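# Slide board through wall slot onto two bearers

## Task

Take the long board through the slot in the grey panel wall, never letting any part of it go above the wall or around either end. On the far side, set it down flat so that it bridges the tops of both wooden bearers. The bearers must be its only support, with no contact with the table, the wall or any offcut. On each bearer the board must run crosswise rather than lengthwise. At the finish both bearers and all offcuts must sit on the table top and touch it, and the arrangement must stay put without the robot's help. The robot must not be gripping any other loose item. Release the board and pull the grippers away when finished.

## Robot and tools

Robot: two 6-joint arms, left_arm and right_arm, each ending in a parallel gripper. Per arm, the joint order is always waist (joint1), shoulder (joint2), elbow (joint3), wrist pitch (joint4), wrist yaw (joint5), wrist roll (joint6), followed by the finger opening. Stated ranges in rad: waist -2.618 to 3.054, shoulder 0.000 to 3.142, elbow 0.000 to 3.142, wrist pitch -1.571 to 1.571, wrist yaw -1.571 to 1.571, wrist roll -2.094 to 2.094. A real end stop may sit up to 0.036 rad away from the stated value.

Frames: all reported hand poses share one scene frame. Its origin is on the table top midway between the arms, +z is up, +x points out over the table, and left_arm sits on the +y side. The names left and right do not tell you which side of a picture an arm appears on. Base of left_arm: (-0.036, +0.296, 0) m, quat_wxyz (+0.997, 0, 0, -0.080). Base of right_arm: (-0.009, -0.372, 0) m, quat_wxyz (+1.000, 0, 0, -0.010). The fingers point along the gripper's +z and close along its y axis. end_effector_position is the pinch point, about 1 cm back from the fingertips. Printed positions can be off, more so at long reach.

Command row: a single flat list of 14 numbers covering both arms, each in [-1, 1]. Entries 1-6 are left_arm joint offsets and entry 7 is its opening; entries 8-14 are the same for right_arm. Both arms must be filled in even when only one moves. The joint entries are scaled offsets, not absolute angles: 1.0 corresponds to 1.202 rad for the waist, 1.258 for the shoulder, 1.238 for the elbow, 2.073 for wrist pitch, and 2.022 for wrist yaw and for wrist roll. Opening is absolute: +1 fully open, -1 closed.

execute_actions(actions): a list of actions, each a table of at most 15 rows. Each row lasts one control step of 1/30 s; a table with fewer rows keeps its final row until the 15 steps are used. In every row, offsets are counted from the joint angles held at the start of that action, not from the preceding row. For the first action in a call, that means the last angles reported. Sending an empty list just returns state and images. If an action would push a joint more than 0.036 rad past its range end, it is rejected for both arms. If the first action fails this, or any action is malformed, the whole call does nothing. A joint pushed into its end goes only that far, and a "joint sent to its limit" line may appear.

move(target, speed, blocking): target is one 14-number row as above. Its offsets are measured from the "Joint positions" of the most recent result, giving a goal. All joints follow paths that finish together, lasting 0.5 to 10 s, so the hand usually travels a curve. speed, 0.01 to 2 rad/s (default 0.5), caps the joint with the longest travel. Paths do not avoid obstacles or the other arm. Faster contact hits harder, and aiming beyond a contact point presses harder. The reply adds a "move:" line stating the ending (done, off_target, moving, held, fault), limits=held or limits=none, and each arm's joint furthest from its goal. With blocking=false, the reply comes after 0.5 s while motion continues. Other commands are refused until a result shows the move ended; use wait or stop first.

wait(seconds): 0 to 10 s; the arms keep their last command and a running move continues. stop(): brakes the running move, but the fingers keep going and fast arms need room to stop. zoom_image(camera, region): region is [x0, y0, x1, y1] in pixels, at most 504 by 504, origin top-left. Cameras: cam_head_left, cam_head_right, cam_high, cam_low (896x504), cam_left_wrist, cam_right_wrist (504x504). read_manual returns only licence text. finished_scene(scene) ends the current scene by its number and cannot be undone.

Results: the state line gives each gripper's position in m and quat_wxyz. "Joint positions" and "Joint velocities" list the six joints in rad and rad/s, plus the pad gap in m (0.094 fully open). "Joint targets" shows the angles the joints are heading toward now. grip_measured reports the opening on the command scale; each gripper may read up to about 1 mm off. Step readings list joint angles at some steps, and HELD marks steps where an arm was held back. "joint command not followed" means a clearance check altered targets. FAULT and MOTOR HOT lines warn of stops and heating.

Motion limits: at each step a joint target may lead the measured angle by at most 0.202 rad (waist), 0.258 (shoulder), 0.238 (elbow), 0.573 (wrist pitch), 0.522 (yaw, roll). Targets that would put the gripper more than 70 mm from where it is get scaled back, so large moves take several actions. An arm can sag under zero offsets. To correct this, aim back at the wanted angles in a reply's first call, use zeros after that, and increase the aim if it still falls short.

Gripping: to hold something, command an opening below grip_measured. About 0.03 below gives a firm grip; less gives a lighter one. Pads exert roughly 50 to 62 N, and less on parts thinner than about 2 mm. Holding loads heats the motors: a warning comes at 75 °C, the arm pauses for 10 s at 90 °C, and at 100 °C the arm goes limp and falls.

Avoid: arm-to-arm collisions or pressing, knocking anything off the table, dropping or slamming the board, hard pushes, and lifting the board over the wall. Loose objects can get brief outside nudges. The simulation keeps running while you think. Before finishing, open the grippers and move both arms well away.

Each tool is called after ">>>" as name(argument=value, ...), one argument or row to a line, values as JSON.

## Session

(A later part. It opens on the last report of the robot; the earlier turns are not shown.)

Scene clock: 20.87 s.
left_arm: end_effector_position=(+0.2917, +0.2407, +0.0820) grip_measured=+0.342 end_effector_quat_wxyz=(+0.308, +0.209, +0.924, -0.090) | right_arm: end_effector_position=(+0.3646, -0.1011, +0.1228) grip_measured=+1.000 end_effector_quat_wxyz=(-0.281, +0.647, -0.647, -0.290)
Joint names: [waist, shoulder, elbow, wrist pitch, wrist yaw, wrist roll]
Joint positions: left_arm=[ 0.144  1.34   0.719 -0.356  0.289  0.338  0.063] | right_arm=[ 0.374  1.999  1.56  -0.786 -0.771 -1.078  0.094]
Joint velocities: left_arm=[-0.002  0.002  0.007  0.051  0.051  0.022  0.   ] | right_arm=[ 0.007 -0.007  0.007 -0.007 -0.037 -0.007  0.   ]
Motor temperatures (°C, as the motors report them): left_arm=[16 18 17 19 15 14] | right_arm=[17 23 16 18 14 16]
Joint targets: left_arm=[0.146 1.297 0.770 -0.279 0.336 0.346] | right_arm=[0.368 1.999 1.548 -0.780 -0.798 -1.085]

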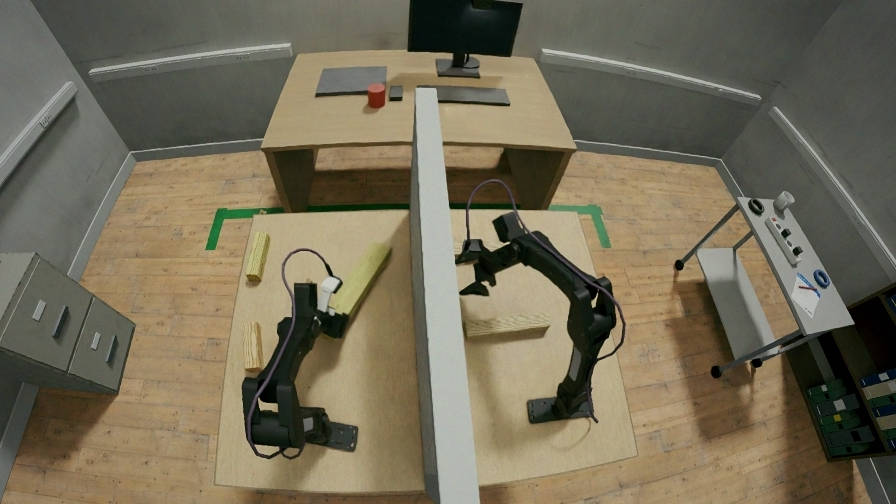

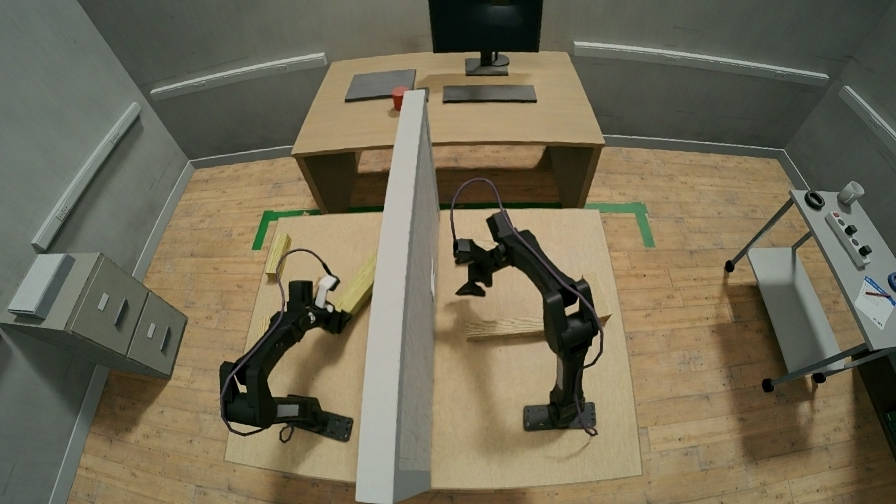

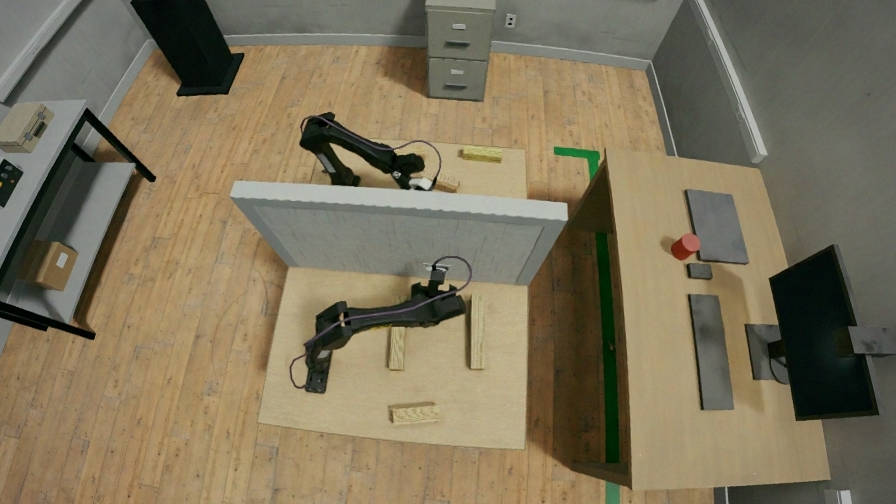

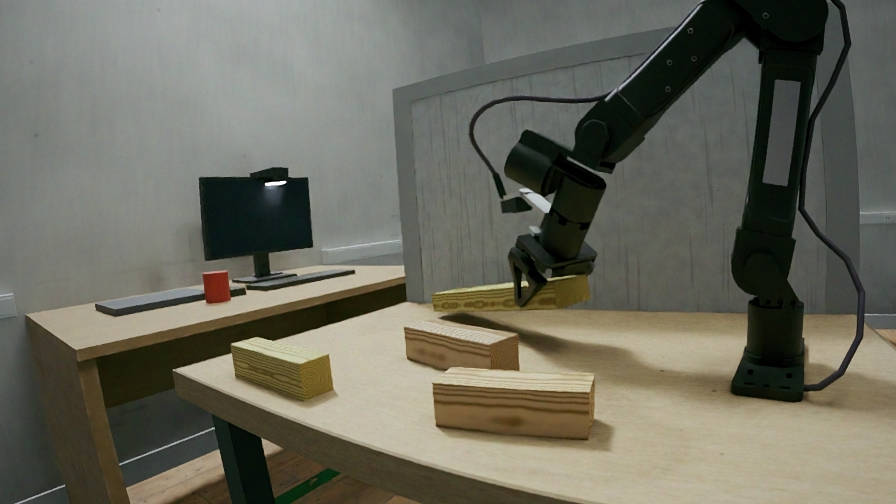

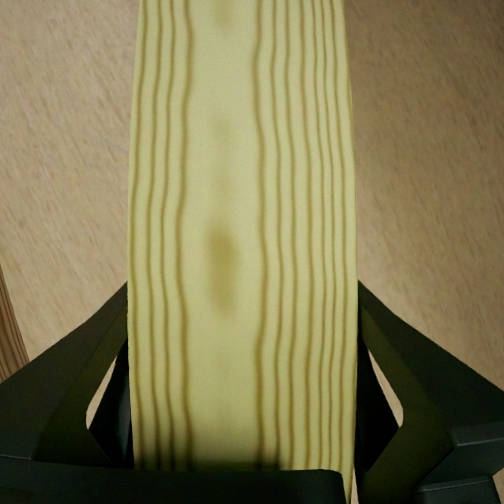

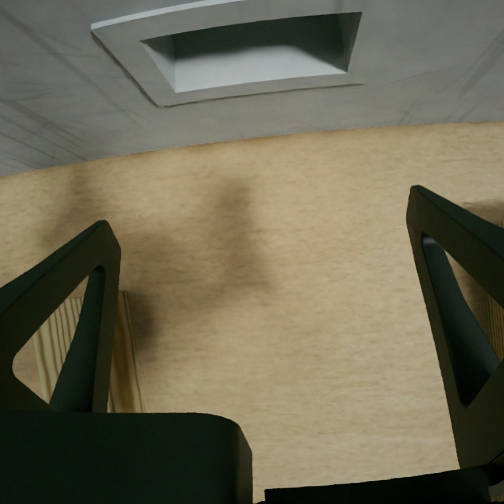

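>>> execute_actions(
  actions=[
    [[0.0055,-0.0238,0.0446,0.0426,0.0412,0.0232,0.25,-0.005,0,-0.0097,0.0029,-0.0134,-0.0035,1],[0.0093,-0.0143,0.0480,0.0440,0.0457,0.0280,0.25,-0.005,0,-0.0097,0.0029,-0.0134,-0.0035,1],[0.0131,-0.0048,0.0515,0.0433,0.0546,0.0384,0.25,-0.005,0,-0.0097,0.0029,-0.0134,-0.0035,1],[0.0170,0.0048,0.0548,0.0425,0.0635,0.0487,0.25,-0.005,0,-0.0097,0.0029,-0.0134,-0.0035,1],[0.0208,0.0099,0.0582,0.0418,0.0724,0.0591,0.25,-0.005,0,-0.0097,0.0029,-0.0134,-0.0035,1],[0.0287,0.0156,0.0658,0.0410,0.0813,0.0694,0.25,-0.005,0,-0.0097,0.0029,-0.0134,-0.0035,1],[0.0366,0.0212,0.0734,0.0403,0.0902,0.0798,0.25,-0.005,0,-0.0097,0.0029,-0.0134,-0.0035,1],[0.0445,0.0268,0.0811,0.0350,0.1026,0.0940,0.25,-0.005,0,-0.0097,0.0029,-0.0134,-0.0035,1],[0.0524,0.0324,0.0887,0.0297,0.1149,0.1082,0.25,-0.005,0,-0.0097,0.0029,-0.0134,-0.0035,1],[0.0603,0.0381,0.0963,0.0244,0.1273,0.1224,0.25,-0.005,0,-0.0097,0.0029,-0.0134,-0.0035,1],[0.0718,0.0474,0.1066,0.0191,0.1396,0.1365,0.25,-0.005,0,-0.0097,0.0029,-0.0134,-0.0035,1],[0.0833,0.0567,0.1169,0.0137,0.1520,0.1507,0.25,-0.005,0,-0.0097,0.0029,-0.0134,-0.0035,1],[0.0948,0.0661,0.1272,0.0044,0.1636,0.1675,0.25,-0.005,0,-0.0097,0.0029,-0.0134,-0.0035,1],[0.1063,0.0754,0.1375,-0.0048,0.1751,0.1842,0.25,-0.005,0,-0.0097,0.0029,-0.0134,-0.0035,1],[0.1178,0.0847,0.1478,-0.0141,0.1867,0.2008,0.25,-0.005,0,-0.0097,0.0029,-0.0134,-0.0035,1]],
    [[0.0382,0.0236,0.0660,-0.0096,0.0967,0.0845,0.25,-0.005,0,-0.0097,0.0029,-0.0134,-0.0035,1],[0.0493,0.0356,0.0796,-0.0190,0.1083,0.1012,0.25,-0.005,0,-0.0097,0.0029,-0.0134,-0.0035,1],[0.0604,0.0477,0.0932,-0.0338,0.1163,0.1205,0.25,-0.005,0,-0.0097,0.0029,-0.0134,-0.0035,1],[0.0715,0.0597,0.1069,-0.0486,0.1244,0.1398,0.25,-0.005,0,-0.0097,0.0029,-0.0134,-0.0035,1],[0.0826,0.0717,0.1204,-0.0634,0.1324,0.1591,0.25,-0.005,0,-0.0097,0.0029,-0.0134,-0.0035,1],[0.0908,0.0867,0.1385,-0.0782,0.1405,0.1784,0.25,-0.005,0,-0.0097,0.0029,-0.0134,-0.0035,1],[0.0992,0.1017,0.1566,-0.0931,0.1485,0.1978,0.25,-0.005,0,-0.0097,0.0029,-0.0134,-0.0035,1],[0.1074,0.1169,0.1746,-0.1090,0.1539,0.2162,0.25,-0.005,0,-0.0097,0.0029,-0.0134,-0.0035,1],[0.1157,0.1319,0.1927,-0.1249,0.1593,0.2347,0.25,-0.005,0,-0.0097,0.0029,-0.0134,-0.0035,1],[0.1240,0.1469,0.2108,-0.1409,0.1646,0.2532,0.25,-0.005,0,-0.0097,0.0029,-0.0134,-0.0035,1],[0.1300,0.1618,0.2292,-0.1568,0.1700,0.2717,0.25,-0.005,0,-0.0097,0.0029,-0.0134,-0.0035,1],[0.1359,0.1768,0.2477,-0.1728,0.1754,0.2901,0.25,-0.005,0,-0.0097,0.0029,-0.0134,-0.0035,1],[0.1418,0.1918,0.2662,-0.1842,0.1784,0.3029,0.25,-0.005,0,-0.0097,0.0029,-0.0134,-0.0035,1],[0.1478,0.2068,0.2846,-0.1957,0.1814,0.3156,0.25,-0.005,0,-0.0097,0.0029,-0.0134,-0.0035,1],[0.1537,0.2217,0.3030,-0.2071,0.1843,0.3283,0.25,-0.005,0,-0.0097,0.0029,-0.0134,-0.0035,1]],
    [[0.0196,0.0295,0.0738,-0.0518,0.0709,0.0729,0.25,-0.005,0,-0.0097,0.0029,-0.0134,-0.0035,1],[0.0230,0.0402,0.0875,-0.0632,0.0739,0.0857,0.25,-0.005,0,-0.0097,0.0029,-0.0134,-0.0035,1],[0.0265,0.0510,0.1011,-0.0700,0.0754,0.0932,0.25,-0.005,0,-0.0097,0.0029,-0.0134,-0.0035,1],[0.0300,0.0618,0.1147,-0.0769,0.0770,0.1007,0.25,-0.005,0,-0.0097,0.0029,-0.0134,-0.0035,1],[0.0335,0.0726,0.1284,-0.0837,0.0785,0.1082,0.25,-0.005,0,-0.0097,0.0029,-0.0134,-0.0035,1],[0.0354,0.0791,0.1366,-0.0905,0.0801,0.1157,0.25,-0.005,0,-0.0097,0.0029,-0.0134,-0.0035,1],[0.0374,0.0855,0.1449,-0.0974,0.0817,0.1232,0.25,-0.005,0,-0.0097,0.0029,-0.0134,-0.0035,1],[0.0392,0.0921,0.1532,-0.0997,0.0821,0.1258,0.25,-0.005,0,-0.0097,0.0029,-0.0134,-0.0035,1],[0.0411,0.0985,0.1615,-0.1020,0.0827,0.1283,0.25,-0.005,0,-0.0097,0.0029,-0.0134,-0.0035,1],[0.0430,0.1050,0.1697,-0.1042,0.0832,0.1308,0.25,-0.005,0,-0.0097,0.0029,-0.0134,-0.0035,1],[0.0437,0.1072,0.1725,-0.1066,0.0837,0.1333,0.25,-0.005,0,-0.0097,0.0029,-0.0134,-0.0035,1],[0.0443,0.1093,0.1753,-0.1088,0.0842,0.1358,0.25,-0.005,0,-0.0097,0.0029,-0.0134,-0.0035,1],[0.0449,0.1115,0.1780,-0.1088,0.0842,0.1358,0.25,-0.005,0,-0.0097,0.0029,-0.0134,-0.0035,1],[0.0455,0.1137,0.1809,-0.1088,0.0842,0.1358,0.25,-0.005,0,-0.0097,0.0029,-0.0134,-0.0035,1],[0.0462,0.1158,0.1836,-0.1088,0.0842,0.1358,0.25,-0.005,0,-0.0097,0.0029,-0.0134,-0.0035,1]],
  ],
)

>>> wait(
  seconds=0.4,
)

Scene clock: 29.43 s.
left_arm: end_effector_position=(+0.3356, +0.2892, +0.1057) grip_measured=+0.342 end_effector_quat_wxyz=(+0.314, +0.483, +0.790, -0.209) | right_arm: end_effector_position=(+0.3646, -0.1011, +0.1228) grip_measured=+1.000 end_effector_quat_wxyz=(-0.281, +0.647, -0.647, -0.290)
Joint names: [waist, shoulder, elbow, wrist pitch, wrist yaw, wrist roll]
Joint positions: left_arm=[ 0.479  1.825  1.298 -0.93   0.767  1.369  0.063] | right_arm=[ 0.374  1.999  1.56  -0.786 -0.771 -1.078  0.094]
Joint velocities: left_arm=[ 0.032  0.061  0.095 -0.183 -0.022  0.154 -0.   ] | right_arm=[ 0.012  0.007 -0.002 -0.007  0.066  0.037  0.   ]
Motor temperatures (°C, as the motors report them): left_arm=[16 19 18 20 15 14] | right_arm=[17 24 16 18 14 16]
Joint targets: left_arm=[0.484 1.828 1.349 -0.960 0.895 1.404] | right_arm=[0.368 1.999 1.548 -0.780 -0.798 -1.085]
Step readings (joint positions; steps 1 to 15: 1st action; 16 to 30: 2nd action; 31 to 45: 3rd action):
0: left_arm=[0.144 1.340 0.719 -0.356 0.289 0.339] | right_arm=[0.374 1.999 1.560 -0.786 -0.771 -1.078]
1: left_arm=[0.144 1.340 0.719 -0.356 0.292 0.344] | right_arm=[0.374 1.999 1.560 -0.786 -0.771 -1.078]
2: left_arm=[0.146 1.340 0.719 -0.356 0.298 0.352] | right_arm=[0.374 1.999 1.560 -0.786 -0.771 -1.078]
4: left_arm=[0.149 1.340 0.719 -0.356 0.319 0.376] | right_arm=[0.374 1.999 1.560 -0.786 -0.771 -1.078]
8: left_arm=[0.171 1.366 0.744 -0.361 0.378 0.443] | right_arm=[0.374 1.999 1.560 -0.786 -0.771 -1.078]
15: left_arm=[0.254 1.430 0.829 -0.400 0.513 0.617] | right_arm=[0.374 1.999 1.560 -0.786 -0.771 -1.078]
16: left_arm=[0.268 1.442 0.842 -0.411 0.536 0.648] | right_arm=[0.374 1.999 1.560 -0.786 -0.771 -1.078]
17: left_arm=[0.283 1.454 0.856 -0.425 0.559 0.681] | right_arm=[0.374 1.999 1.560 -0.786 -0.771 -1.078]
19: left_arm=[0.310 1.482 0.886 -0.461 0.602 0.749] | right_arm=[0.374 1.999 1.560 -0.786 -0.771 -1.078]
23: left_arm=[0.360 1.549 0.959 -0.557 0.665 0.890] | right_arm=[0.374 1.999 1.560 -0.786 -0.771 -1.078]
30: left_arm=[0.428 1.682 1.122 -0.734 0.725 1.129] | right_arm=[0.374 1.999 1.560 -0.786 -0.771 -1.078]
31: left_arm=[0.436 1.699 1.142 -0.755 0.730 1.156] | right_arm=[0.374 1.999 1.560 -0.786 -0.771 -1.078]
32: left_arm=[0.442 1.713 1.160 -0.775 0.737 1.183] | right_arm=[0.374 1.999 1.560 -0.786 -0.771 -1.078]
34: left_arm=[0.453 1.740 1.193 -0.815 0.745 1.229] | right_arm=[0.374 1.999 1.560 -0.786 -0.771 -1.078]
38: left_arm=[0.468 1.786 1.249 -0.878 0.758 1.304] | right_arm=[0.374 1.999 1.560 -0.786 -0.771 -1.078]
45: Joint positions above

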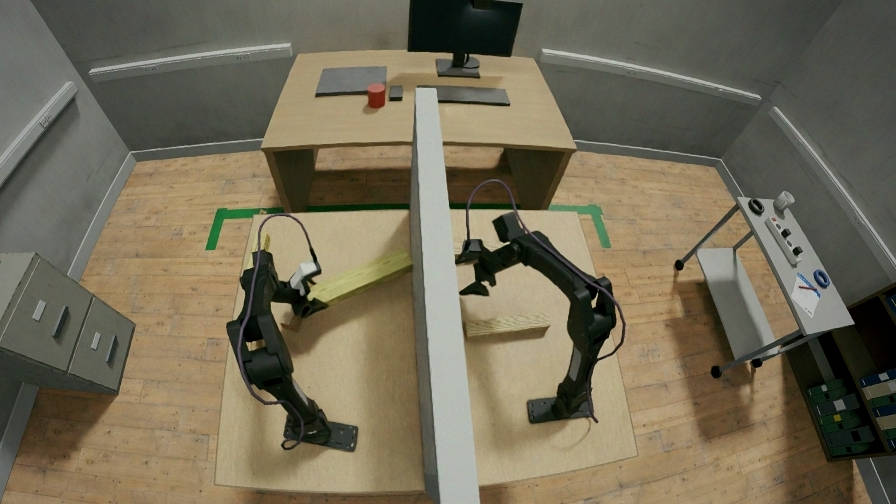

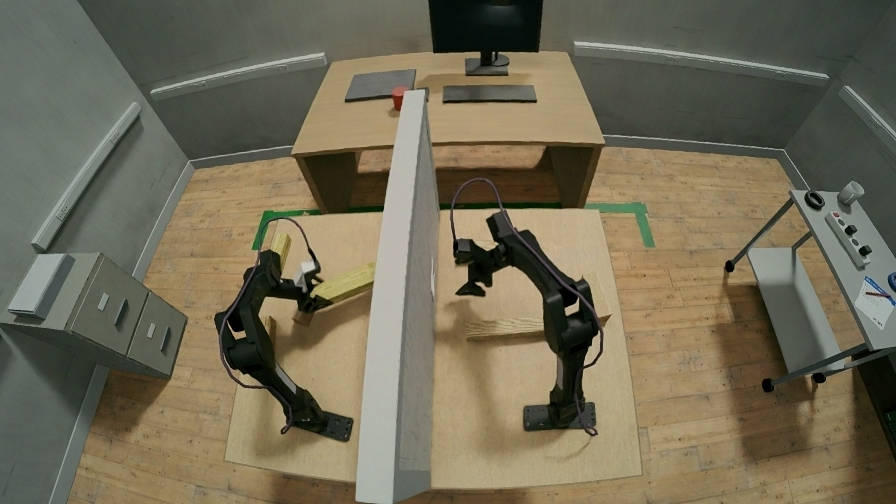

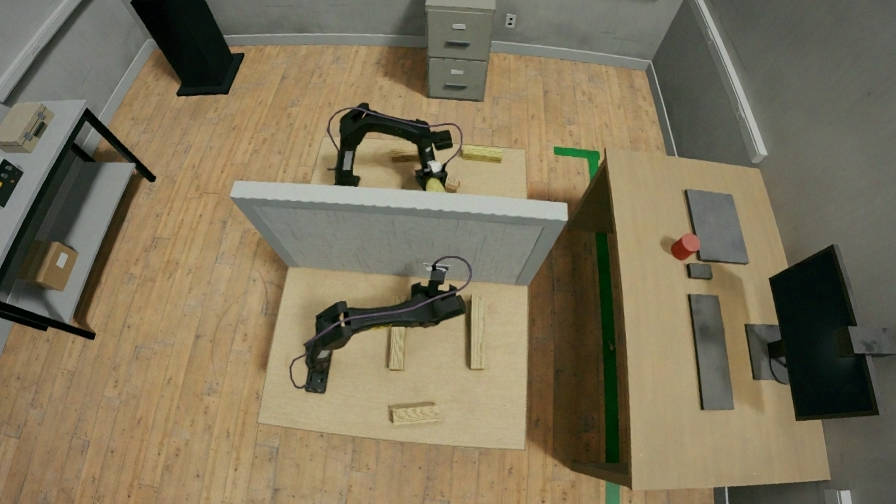

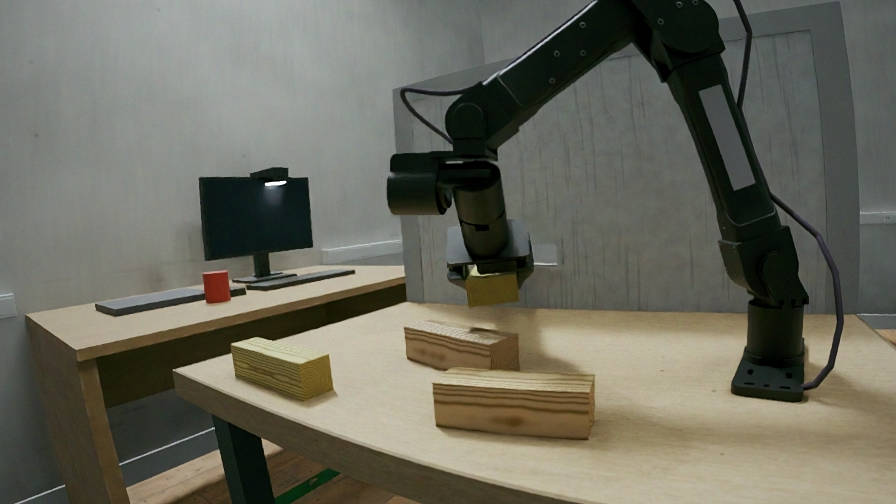

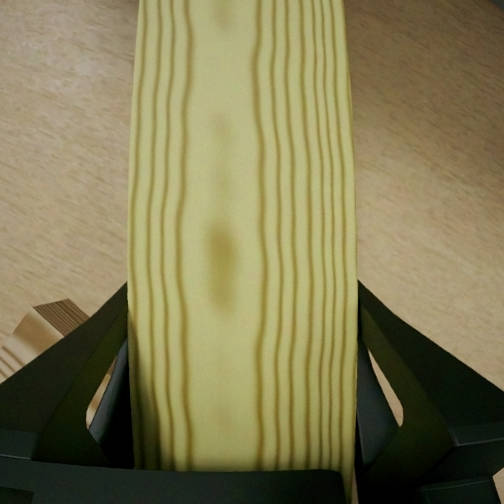

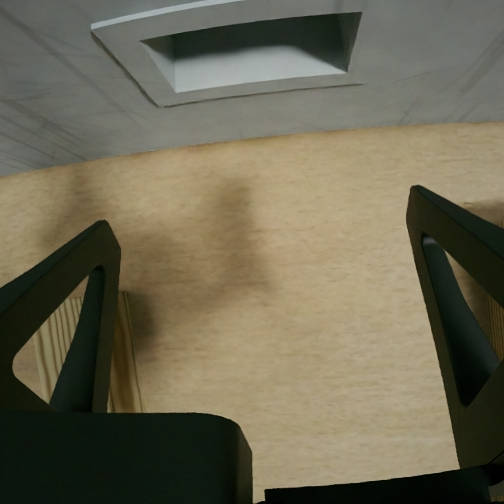

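Scene clock: 29.83 s.
left_arm: end_effector_position=(+0.3364, +0.2896, +0.1064) grip_measured=+0.342 end_effector_quat_wxyz=(+0.316, +0.486, +0.788, -0.208) | right_arm: end_effector_position=(+0.3646, -0.1011, +0.1228) grip_measured=+1.000 end_effector_quat_wxyz=(-0.281, +0.647, -0.647, -0.290)
Joint names: [waist, shoulder, elbow, wrist pitch, wrist yaw, wrist roll]
Joint positions: left_arm=[ 0.48   1.828  1.305 -0.935  0.768  1.379  0.063] | right_arm=[ 0.374  1.999  1.56  -0.786 -0.771 -1.078  0.094]
Joint velocities: left_arm=[-0.007 -0.007 -0.002 -0.051 -0.051 -0.007 -0.   ] | right_arm=[ 0.002 -0.002  0.017 -0.051  0.022 -0.007  0.   ]
Motor temperatures (°C, as the motors report them): left_arm=[16 19 18 20 15 14] | right_arm=[17 24 16 18 14 16]
Joint targets: left_arm=[0.484 1.827 1.349 -0.960 0.895 1.404] | right_arm=[0.368 1.999 1.548 -0.780 -0.798 -1.085]
wait: 0.40 s; at rest by 0.30 s

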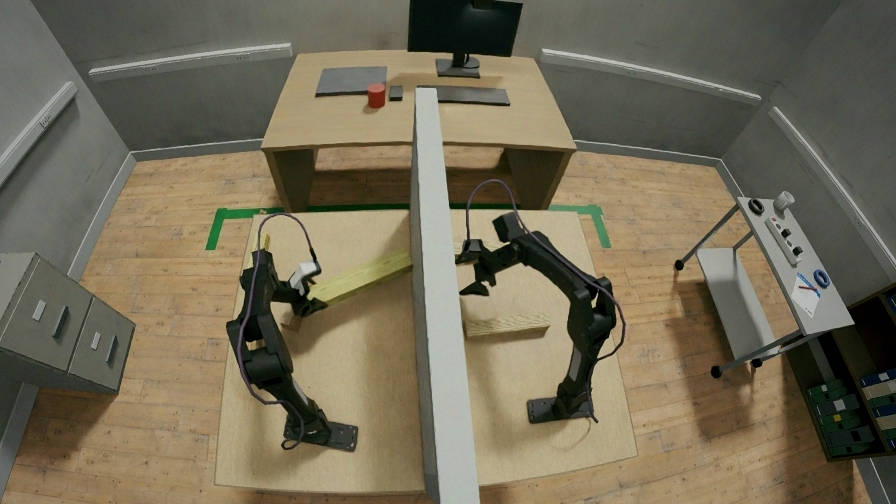

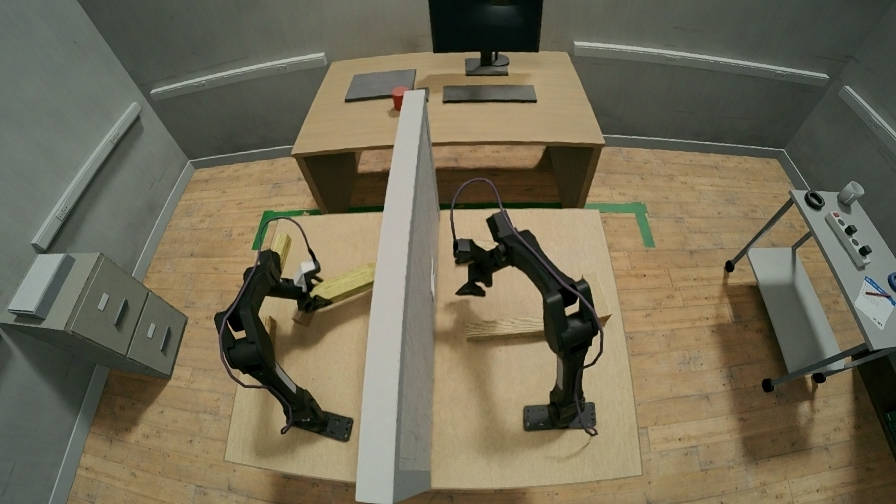

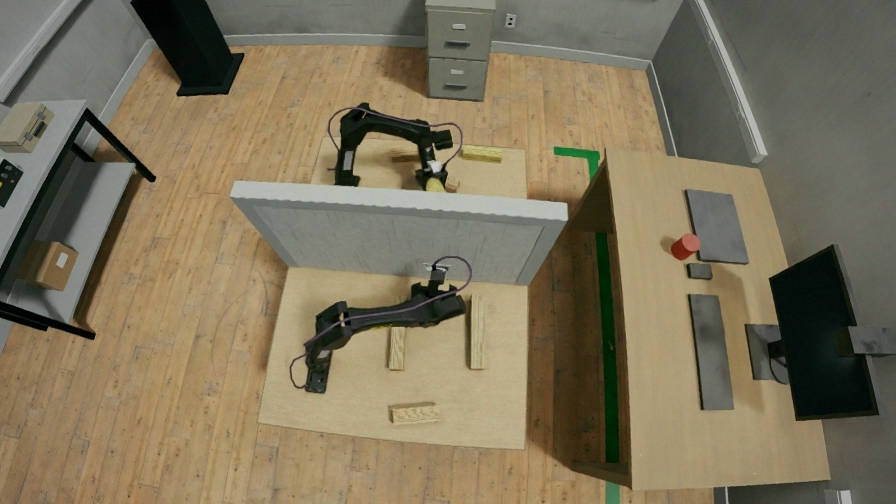

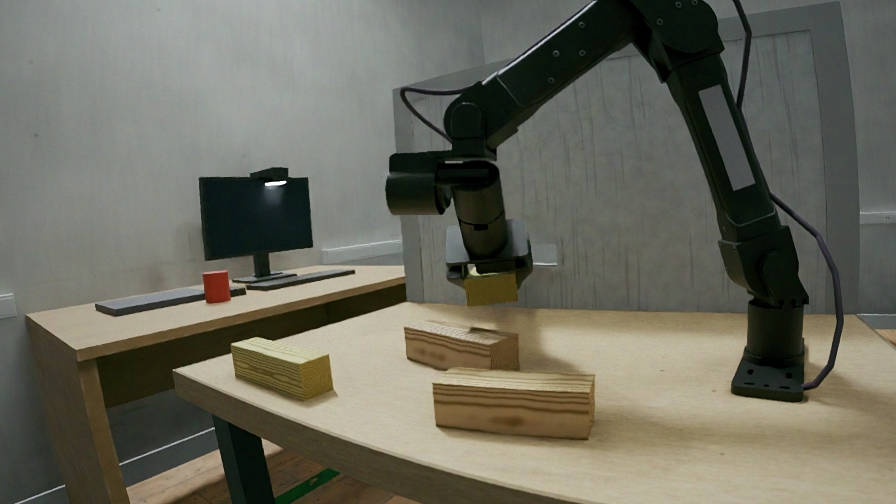

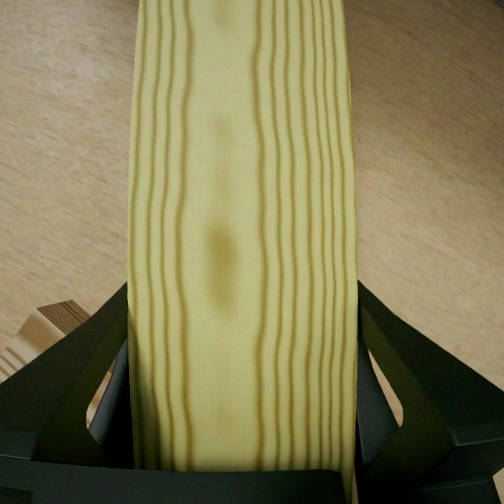

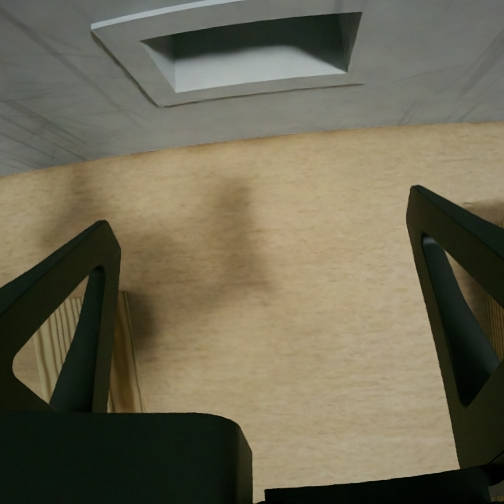

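>>> zoom_image(
  camera="cam_head_left",
  region=[260, 200, 480, 340],
)

Region (260, 200, 480, 340) of cam_head_left's 896x504 image, scaled by 2.291, with more detail than that image has; it fills the top 321 rows of this view, and the rest is white.

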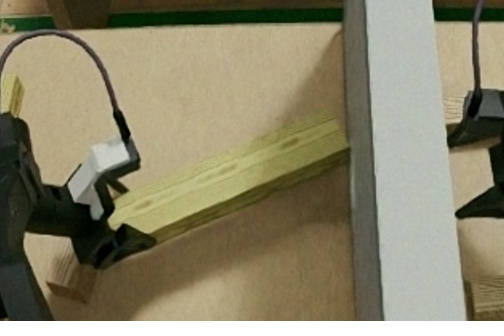

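>>> execute_actions(
  actions=[
    [[0.0042,-0.0008,0.0355,-0.0131,0.0630,0.0135,0.25,-0.005,0,-0.0097,0.0029,-0.0134,-0.0035,1],[0.0069,-0.0008,0.0355,-0.0163,0.0635,0.0168,0.25,-0.005,0,-0.0097,0.0029,-0.0134,-0.0035,1],[0.0109,-0.0008,0.0355,-0.0212,0.0642,0.0221,0.25,-0.005,0,-0.0097,0.0029,-0.0134,-0.0035,1],[0.0158,0.0002,0.0369,-0.0279,0.0651,0.0292,0.25,-0.005,0,-0.0097,0.0029,-0.0134,-0.0035,1],[0.0215,0.0030,0.0410,-0.0361,0.0662,0.0379,0.25,-0.005,0,-0.0097,0.0029,-0.0134,-0.0035,1],[0.0275,0.0076,0.0476,-0.0457,0.0672,0.0481,0.25,-0.005,0,-0.0097,0.0029,-0.0134,-0.0035,1],[0.0334,0.0137,0.0563,-0.0565,0.0682,0.0596,0.25,-0.005,0,-0.0097,0.0029,-0.0134,-0.0035,1],[0.0391,0.0212,0.0671,-0.0683,0.0689,0.0721,0.25,-0.005,0,-0.0097,0.0029,-0.0134,-0.0035,1],[0.0440,0.0300,0.0796,-0.0809,0.0695,0.0855,0.25,-0.005,0,-0.0097,0.0029,-0.0134,-0.0035,1],[0.0480,0.0397,0.0938,-0.0942,0.0697,0.0997,0.25,-0.005,0,-0.0097,0.0029,-0.0134,-0.0035,1],[0.0507,0.0506,0.1092,-0.1080,0.0696,0.1144,0.25,-0.005,0,-0.0097,0.0029,-0.0134,-0.0035,1],[0.0516,0.0621,0.1258,-0.1222,0.0691,0.1294,0.25,-0.005,0,-0.0097,0.0029,-0.0134,-0.0035,1],[0.0516,0.0742,0.1432,-0.1365,0.0682,0.1447,0.25,-0.005,0,-0.0097,0.0029,-0.0134,-0.0035,1],[0.0516,0.0869,0.1614,-0.1508,0.0670,0.1599,0.25,-0.005,0,-0.0097,0.0029,-0.0134,-0.0035,1],[0.0516,0.0998,0.1799,-0.1650,0.0653,0.1749,0.25,-0.005,0,-0.0097,0.0029,-0.0134,-0.0035,1]],
    [[0.0033,0.0311,0.0854,-0.0884,0.0574,0.0861,0.25,-0.005,0,-0.0097,0.0029,-0.0134,-0.0035,1],[0.0033,0.0442,0.1042,-0.1017,0.0551,0.1002,0.25,-0.005,0,-0.0097,0.0029,-0.0134,-0.0035,1],[0.0033,0.0571,0.1227,-0.1143,0.0527,0.1136,0.25,-0.005,0,-0.0097,0.0029,-0.0134,-0.0035,1],[0.0033,0.0697,0.1409,-0.1261,0.0501,0.1262,0.25,-0.005,0,-0.0097,0.0029,-0.0134,-0.0035,1],[0.0033,0.0819,0.1583,-0.1369,0.0476,0.1376,0.25,-0.005,0,-0.0097,0.0029,-0.0134,-0.0035,1],[0.0033,0.0934,0.1749,-0.1465,0.0451,0.1478,0.25,-0.005,0,-0.0097,0.0029,-0.0134,-0.0035,1],[0.0033,0.1042,0.1903,-0.1547,0.0428,0.1565,0.25,-0.005,0,-0.0097,0.0029,-0.0134,-0.0035,1],[0.0033,0.1140,0.2044,-0.1614,0.0409,0.1636,0.25,-0.005,0,-0.0097,0.0029,-0.0134,-0.0035,1],[0.0033,0.1227,0.2170,-0.1663,0.0394,0.1689,0.25,-0.005,0,-0.0097,0.0029,-0.0134,-0.0035,1],[0.0033,0.1303,0.2278,-0.1695,0.0384,0.1723,0.25,-0.005,0,-0.0097,0.0029,-0.0134,-0.0035,1],[0.0033,0.1364,0.2365,-0.1705,0.0381,0.1734,0.25,-0.005,0,-0.0097,0.0029,-0.0134,-0.0035,1],[0.0033,0.1409,0.2431,-0.1705,0.0381,0.1734,0.25,-0.005,0,-0.0097,0.0029,-0.0134,-0.0035,1],[0.0033,0.1438,0.2472,-0.1705,0.0381,0.1734,0.25,-0.005,0,-0.0097,0.0029,-0.0134,-0.0035,1],[0.0033,0.1448,0.2485,-0.1705,0.0381,0.1734,0.25,-0.005,0,-0.0097,0.0029,-0.0134,-0.0035,1]],
  ],
)

>>> wait(
  seconds=0.5,
)

Scene clock: 34.13 s.
left_arm: end_effector_position=(+0.3394, +0.3109, +0.1159) grip_measured=+0.342 end_effector_quat_wxyz=(+0.297, +0.608, +0.688, -0.260) | right_arm: end_effector_position=(+0.3646, -0.1011, +0.1228) grip_measured=+1.000 end_effector_quat_wxyz=(-0.281, +0.647, -0.647, -0.290)
Joint names: [waist, shoulder, elbow, wrist pitch, wrist yaw, wrist roll]
Joint positions: left_arm=[ 0.538  2.109  1.713 -1.43   0.78   1.93   0.063] | right_arm=[ 0.374  1.999  1.56  -0.786 -0.771 -1.078  0.094]
Joint velocities: left_arm=[-0.017  0.081  0.09  -0.081  0.007  0.154 -0.001] | right_arm=[ 0.012  0.007 -0.002 -0.037  0.066 -0.022  0.   ]
Motor temperatures (°C, as the motors report them): left_arm=[16 20 18 19 16 14] | right_arm=[17 24 16 18 14 16]
Joint targets: left_arm=[0.541 2.110 1.758 -1.504 0.867 1.961] | right_arm=[0.368 1.999 1.548 -0.780 -0.798 -1.085]
Step readings (joint positions; steps 1 to 15: 1st action; 16 to 30: 2nd action):
0: left_arm=[0.480 1.828 1.305 -0.935 0.768 1.379] | right_arm=[0.374 1.999 1.560 -0.786 -0.771 -1.078]
1: left_arm=[0.480 1.828 1.305 -0.935 0.768 1.380] | right_arm=[0.374 1.999 1.560 -0.786 -0.771 -1.078]
2: left_arm=[0.481 1.828 1.305 -0.935 0.769 1.381] | right_arm=[0.374 1.999 1.560 -0.786 -0.771 -1.078]
4: left_arm=[0.484 1.828 1.305 -0.939 0.772 1.386] | right_arm=[0.374 1.999 1.560 -0.786 -0.771 -1.078]
8: left_arm=[0.506 1.840 1.324 -0.994 0.782 1.442] | right_arm=[0.374 1.999 1.560 -0.786 -0.771 -1.078]
15: left_arm=[0.537 1.928 1.450 -1.151 0.789 1.611] | right_arm=[0.374 1.999 1.560 -0.786 -0.771 -1.078]
16: left_arm=[0.538 1.944 1.474 -1.178 0.790 1.641] | right_arm=[0.374 1.999 1.560 -0.786 -0.771 -1.078]
17: left_arm=[0.538 1.960 1.499 -1.207 0.790 1.674] | right_arm=[0.374 1.999 1.560 -0.786 -0.771 -1.078]
19: left_arm=[0.538 1.991 1.546 -1.264 0.790 1.735] | right_arm=[0.374 1.999 1.560 -0.786 -0.771 -1.078]
23: left_arm=[0.538 2.049 1.633 -1.359 0.788 1.840] | right_arm=[0.374 1.999 1.560 -0.786 -0.771 -1.078]
30: Joint positions above

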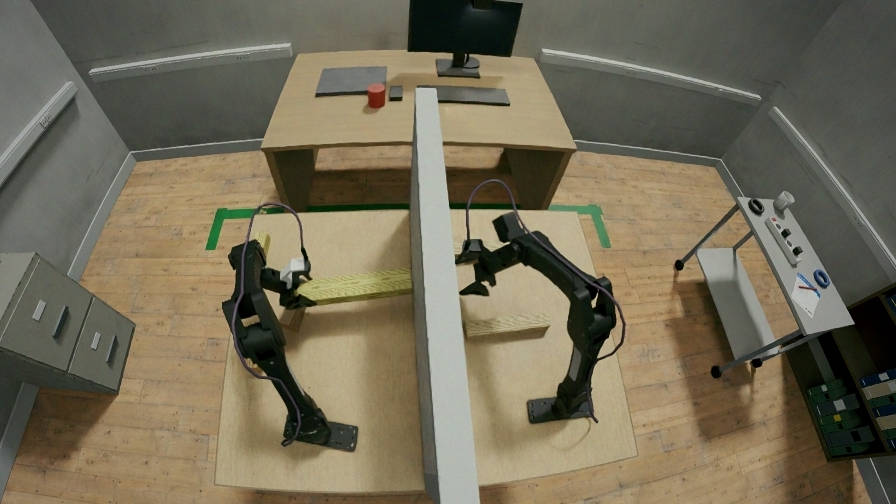

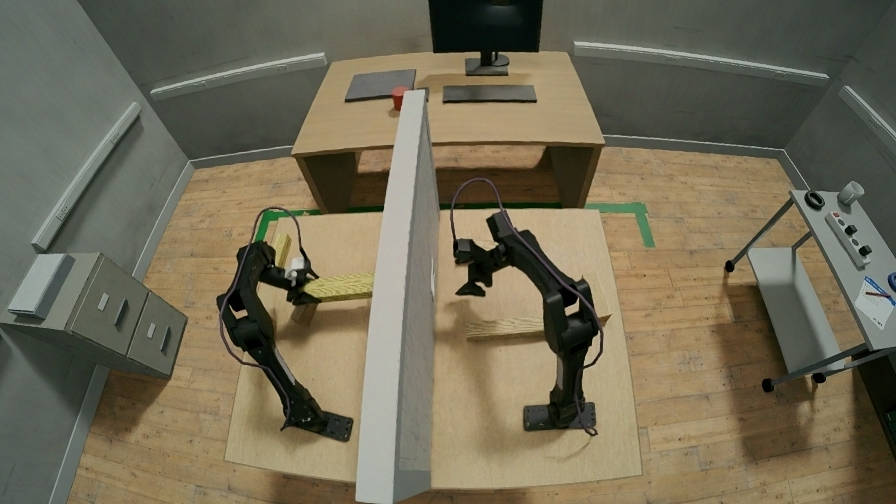

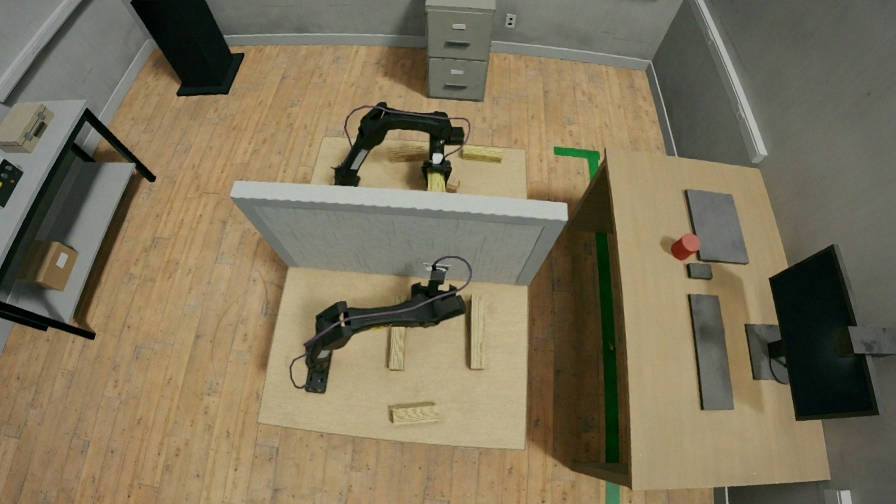

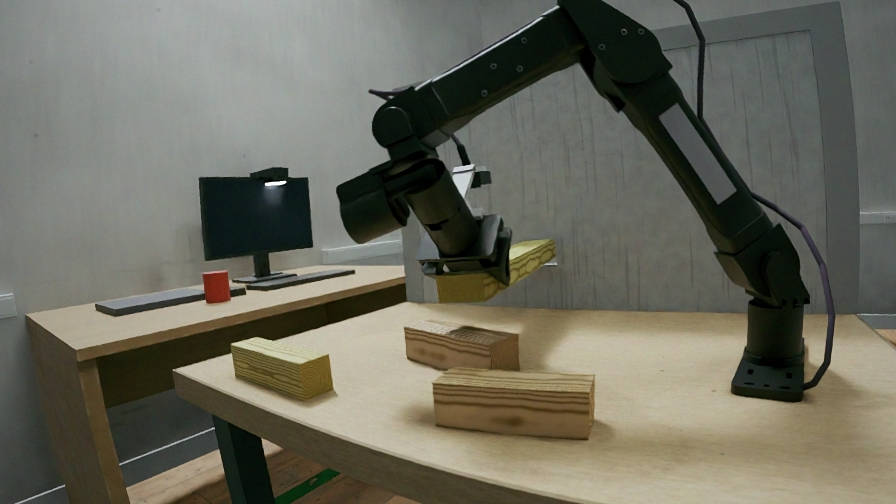

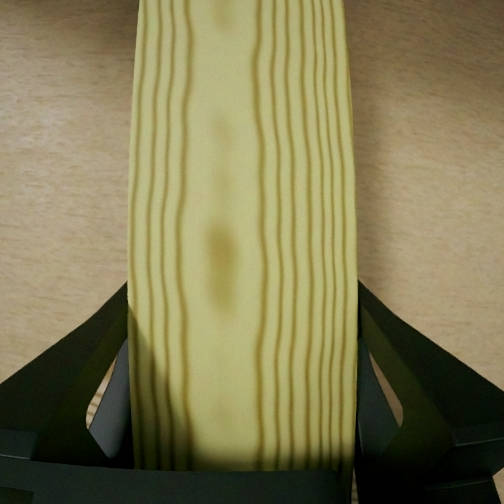

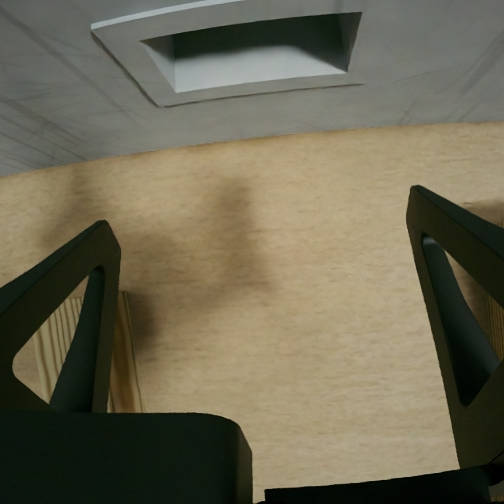

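Scene clock: 34.63 s.
left_arm: end_effector_position=(+0.3364, +0.3100, +0.1166) grip_measured=+0.342 end_effector_quat_wxyz=(+0.295, +0.614, +0.683, -0.264) | right_arm: end_effector_position=(+0.3646, -0.1011, +0.1228) grip_measured=+1.000 end_effector_quat_wxyz=(-0.281, +0.647, -0.647, -0.290)
Joint names: [waist, shoulder, elbow, wrist pitch, wrist yaw, wrist roll]
Joint positions: left_arm=[ 0.538  2.111  1.717 -1.451  0.778  1.954  0.063] | right_arm=[ 0.374  1.999  1.56  -0.786 -0.771 -1.078  0.094]
Joint velocities: left_arm=[ 0.007  0.002  0.002 -0.007  0.037  0.022  0.   ] | right_arm=[ 0.007  0.002  0.007 -0.037 -0.022 -0.037  0.   ]
Motor temperatures (°C, as the motors report them): left_arm=[16 20 18 19 16 14] | right_arm=[17 24 16 18 14 16]
Joint targets: left_arm=[0.541 2.110 1.758 -1.504 0.866 1.961] | right_arm=[0.368 1.999 1.548 -0.780 -0.798 -1.085]
wait: 0.50 s; no rest

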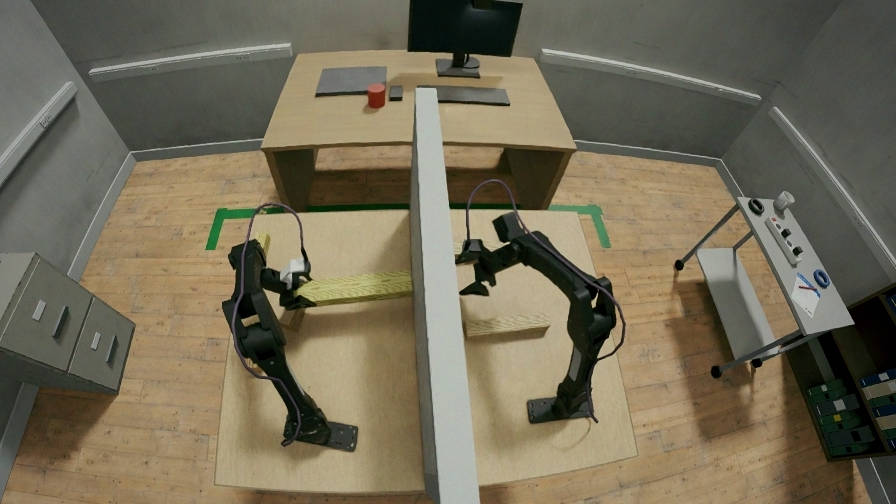

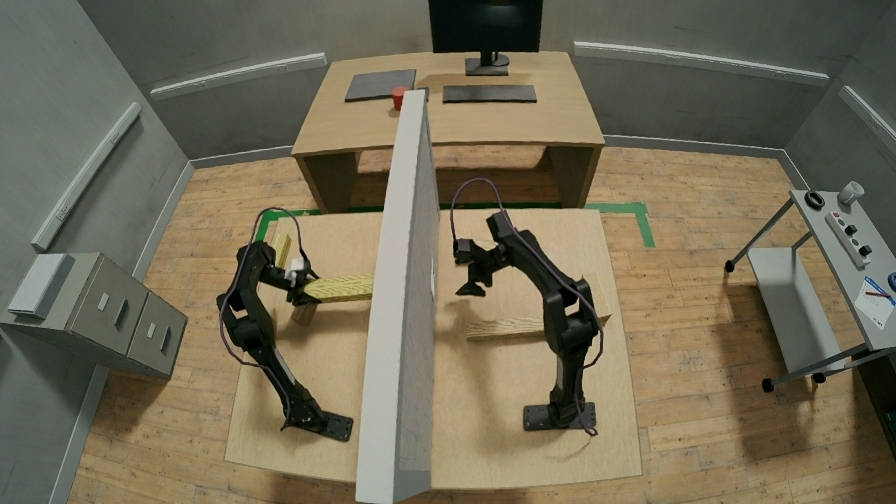

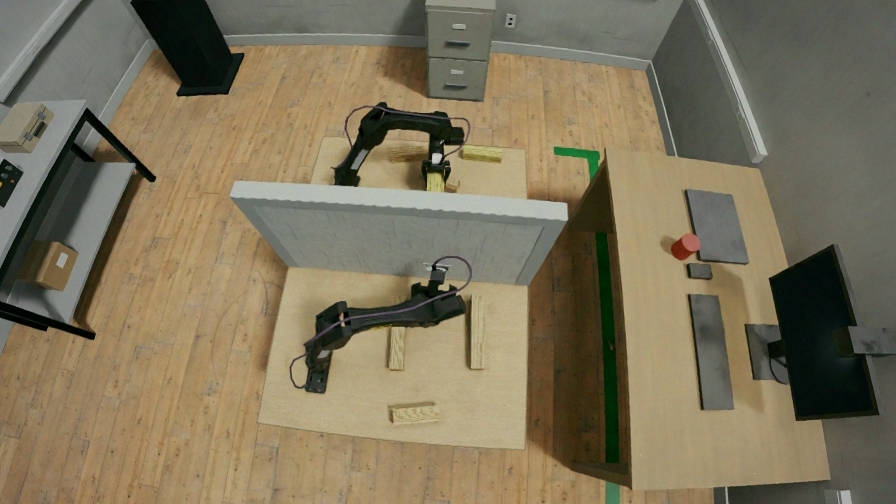

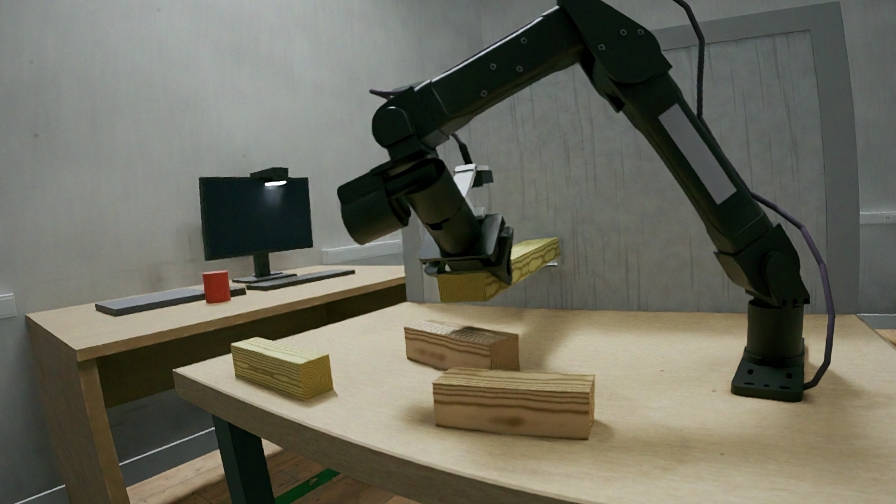

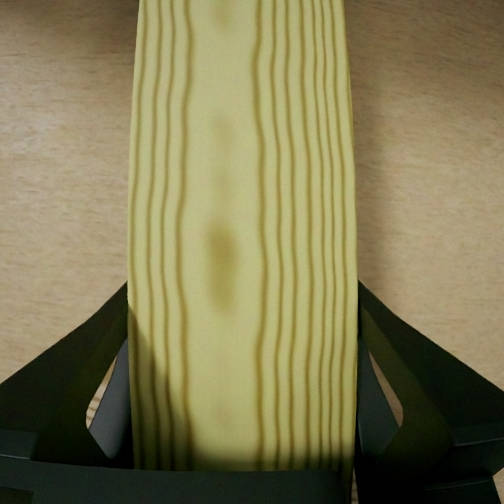

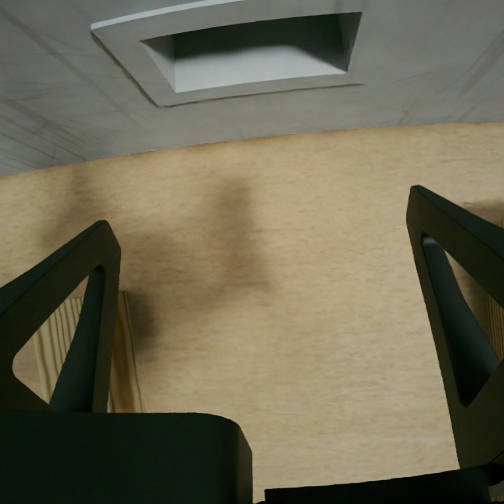

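>>> zoom_image(
  camera="cam_low",
  region=[420, 200, 620, 320],
)

>>> zoom_image(
  camera="cam_head_left",
  region=[270, 220, 490, 340],
)

Region (420, 200, 620, 320) of cam_low's 896x504 image, scaled by 2.520, with more detail than that image has; it fills the top 302 rows of this view, and the rest is white.

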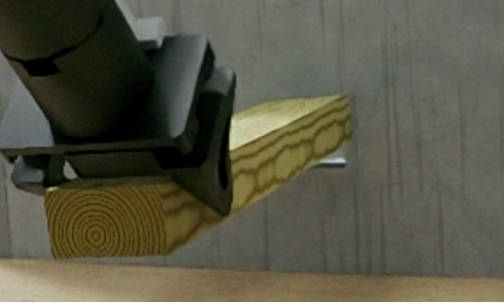

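Region (270, 220, 490, 340) of cam_head_left's 896x504 image, scaled by 2.291, with more detail than that image has; it fills the top 275 rows of this view, and the rest is white.

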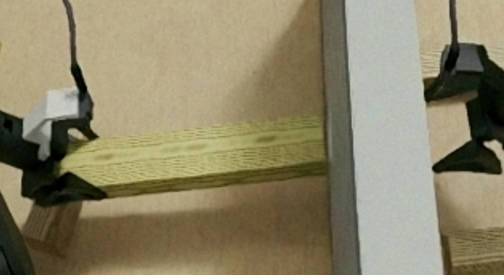

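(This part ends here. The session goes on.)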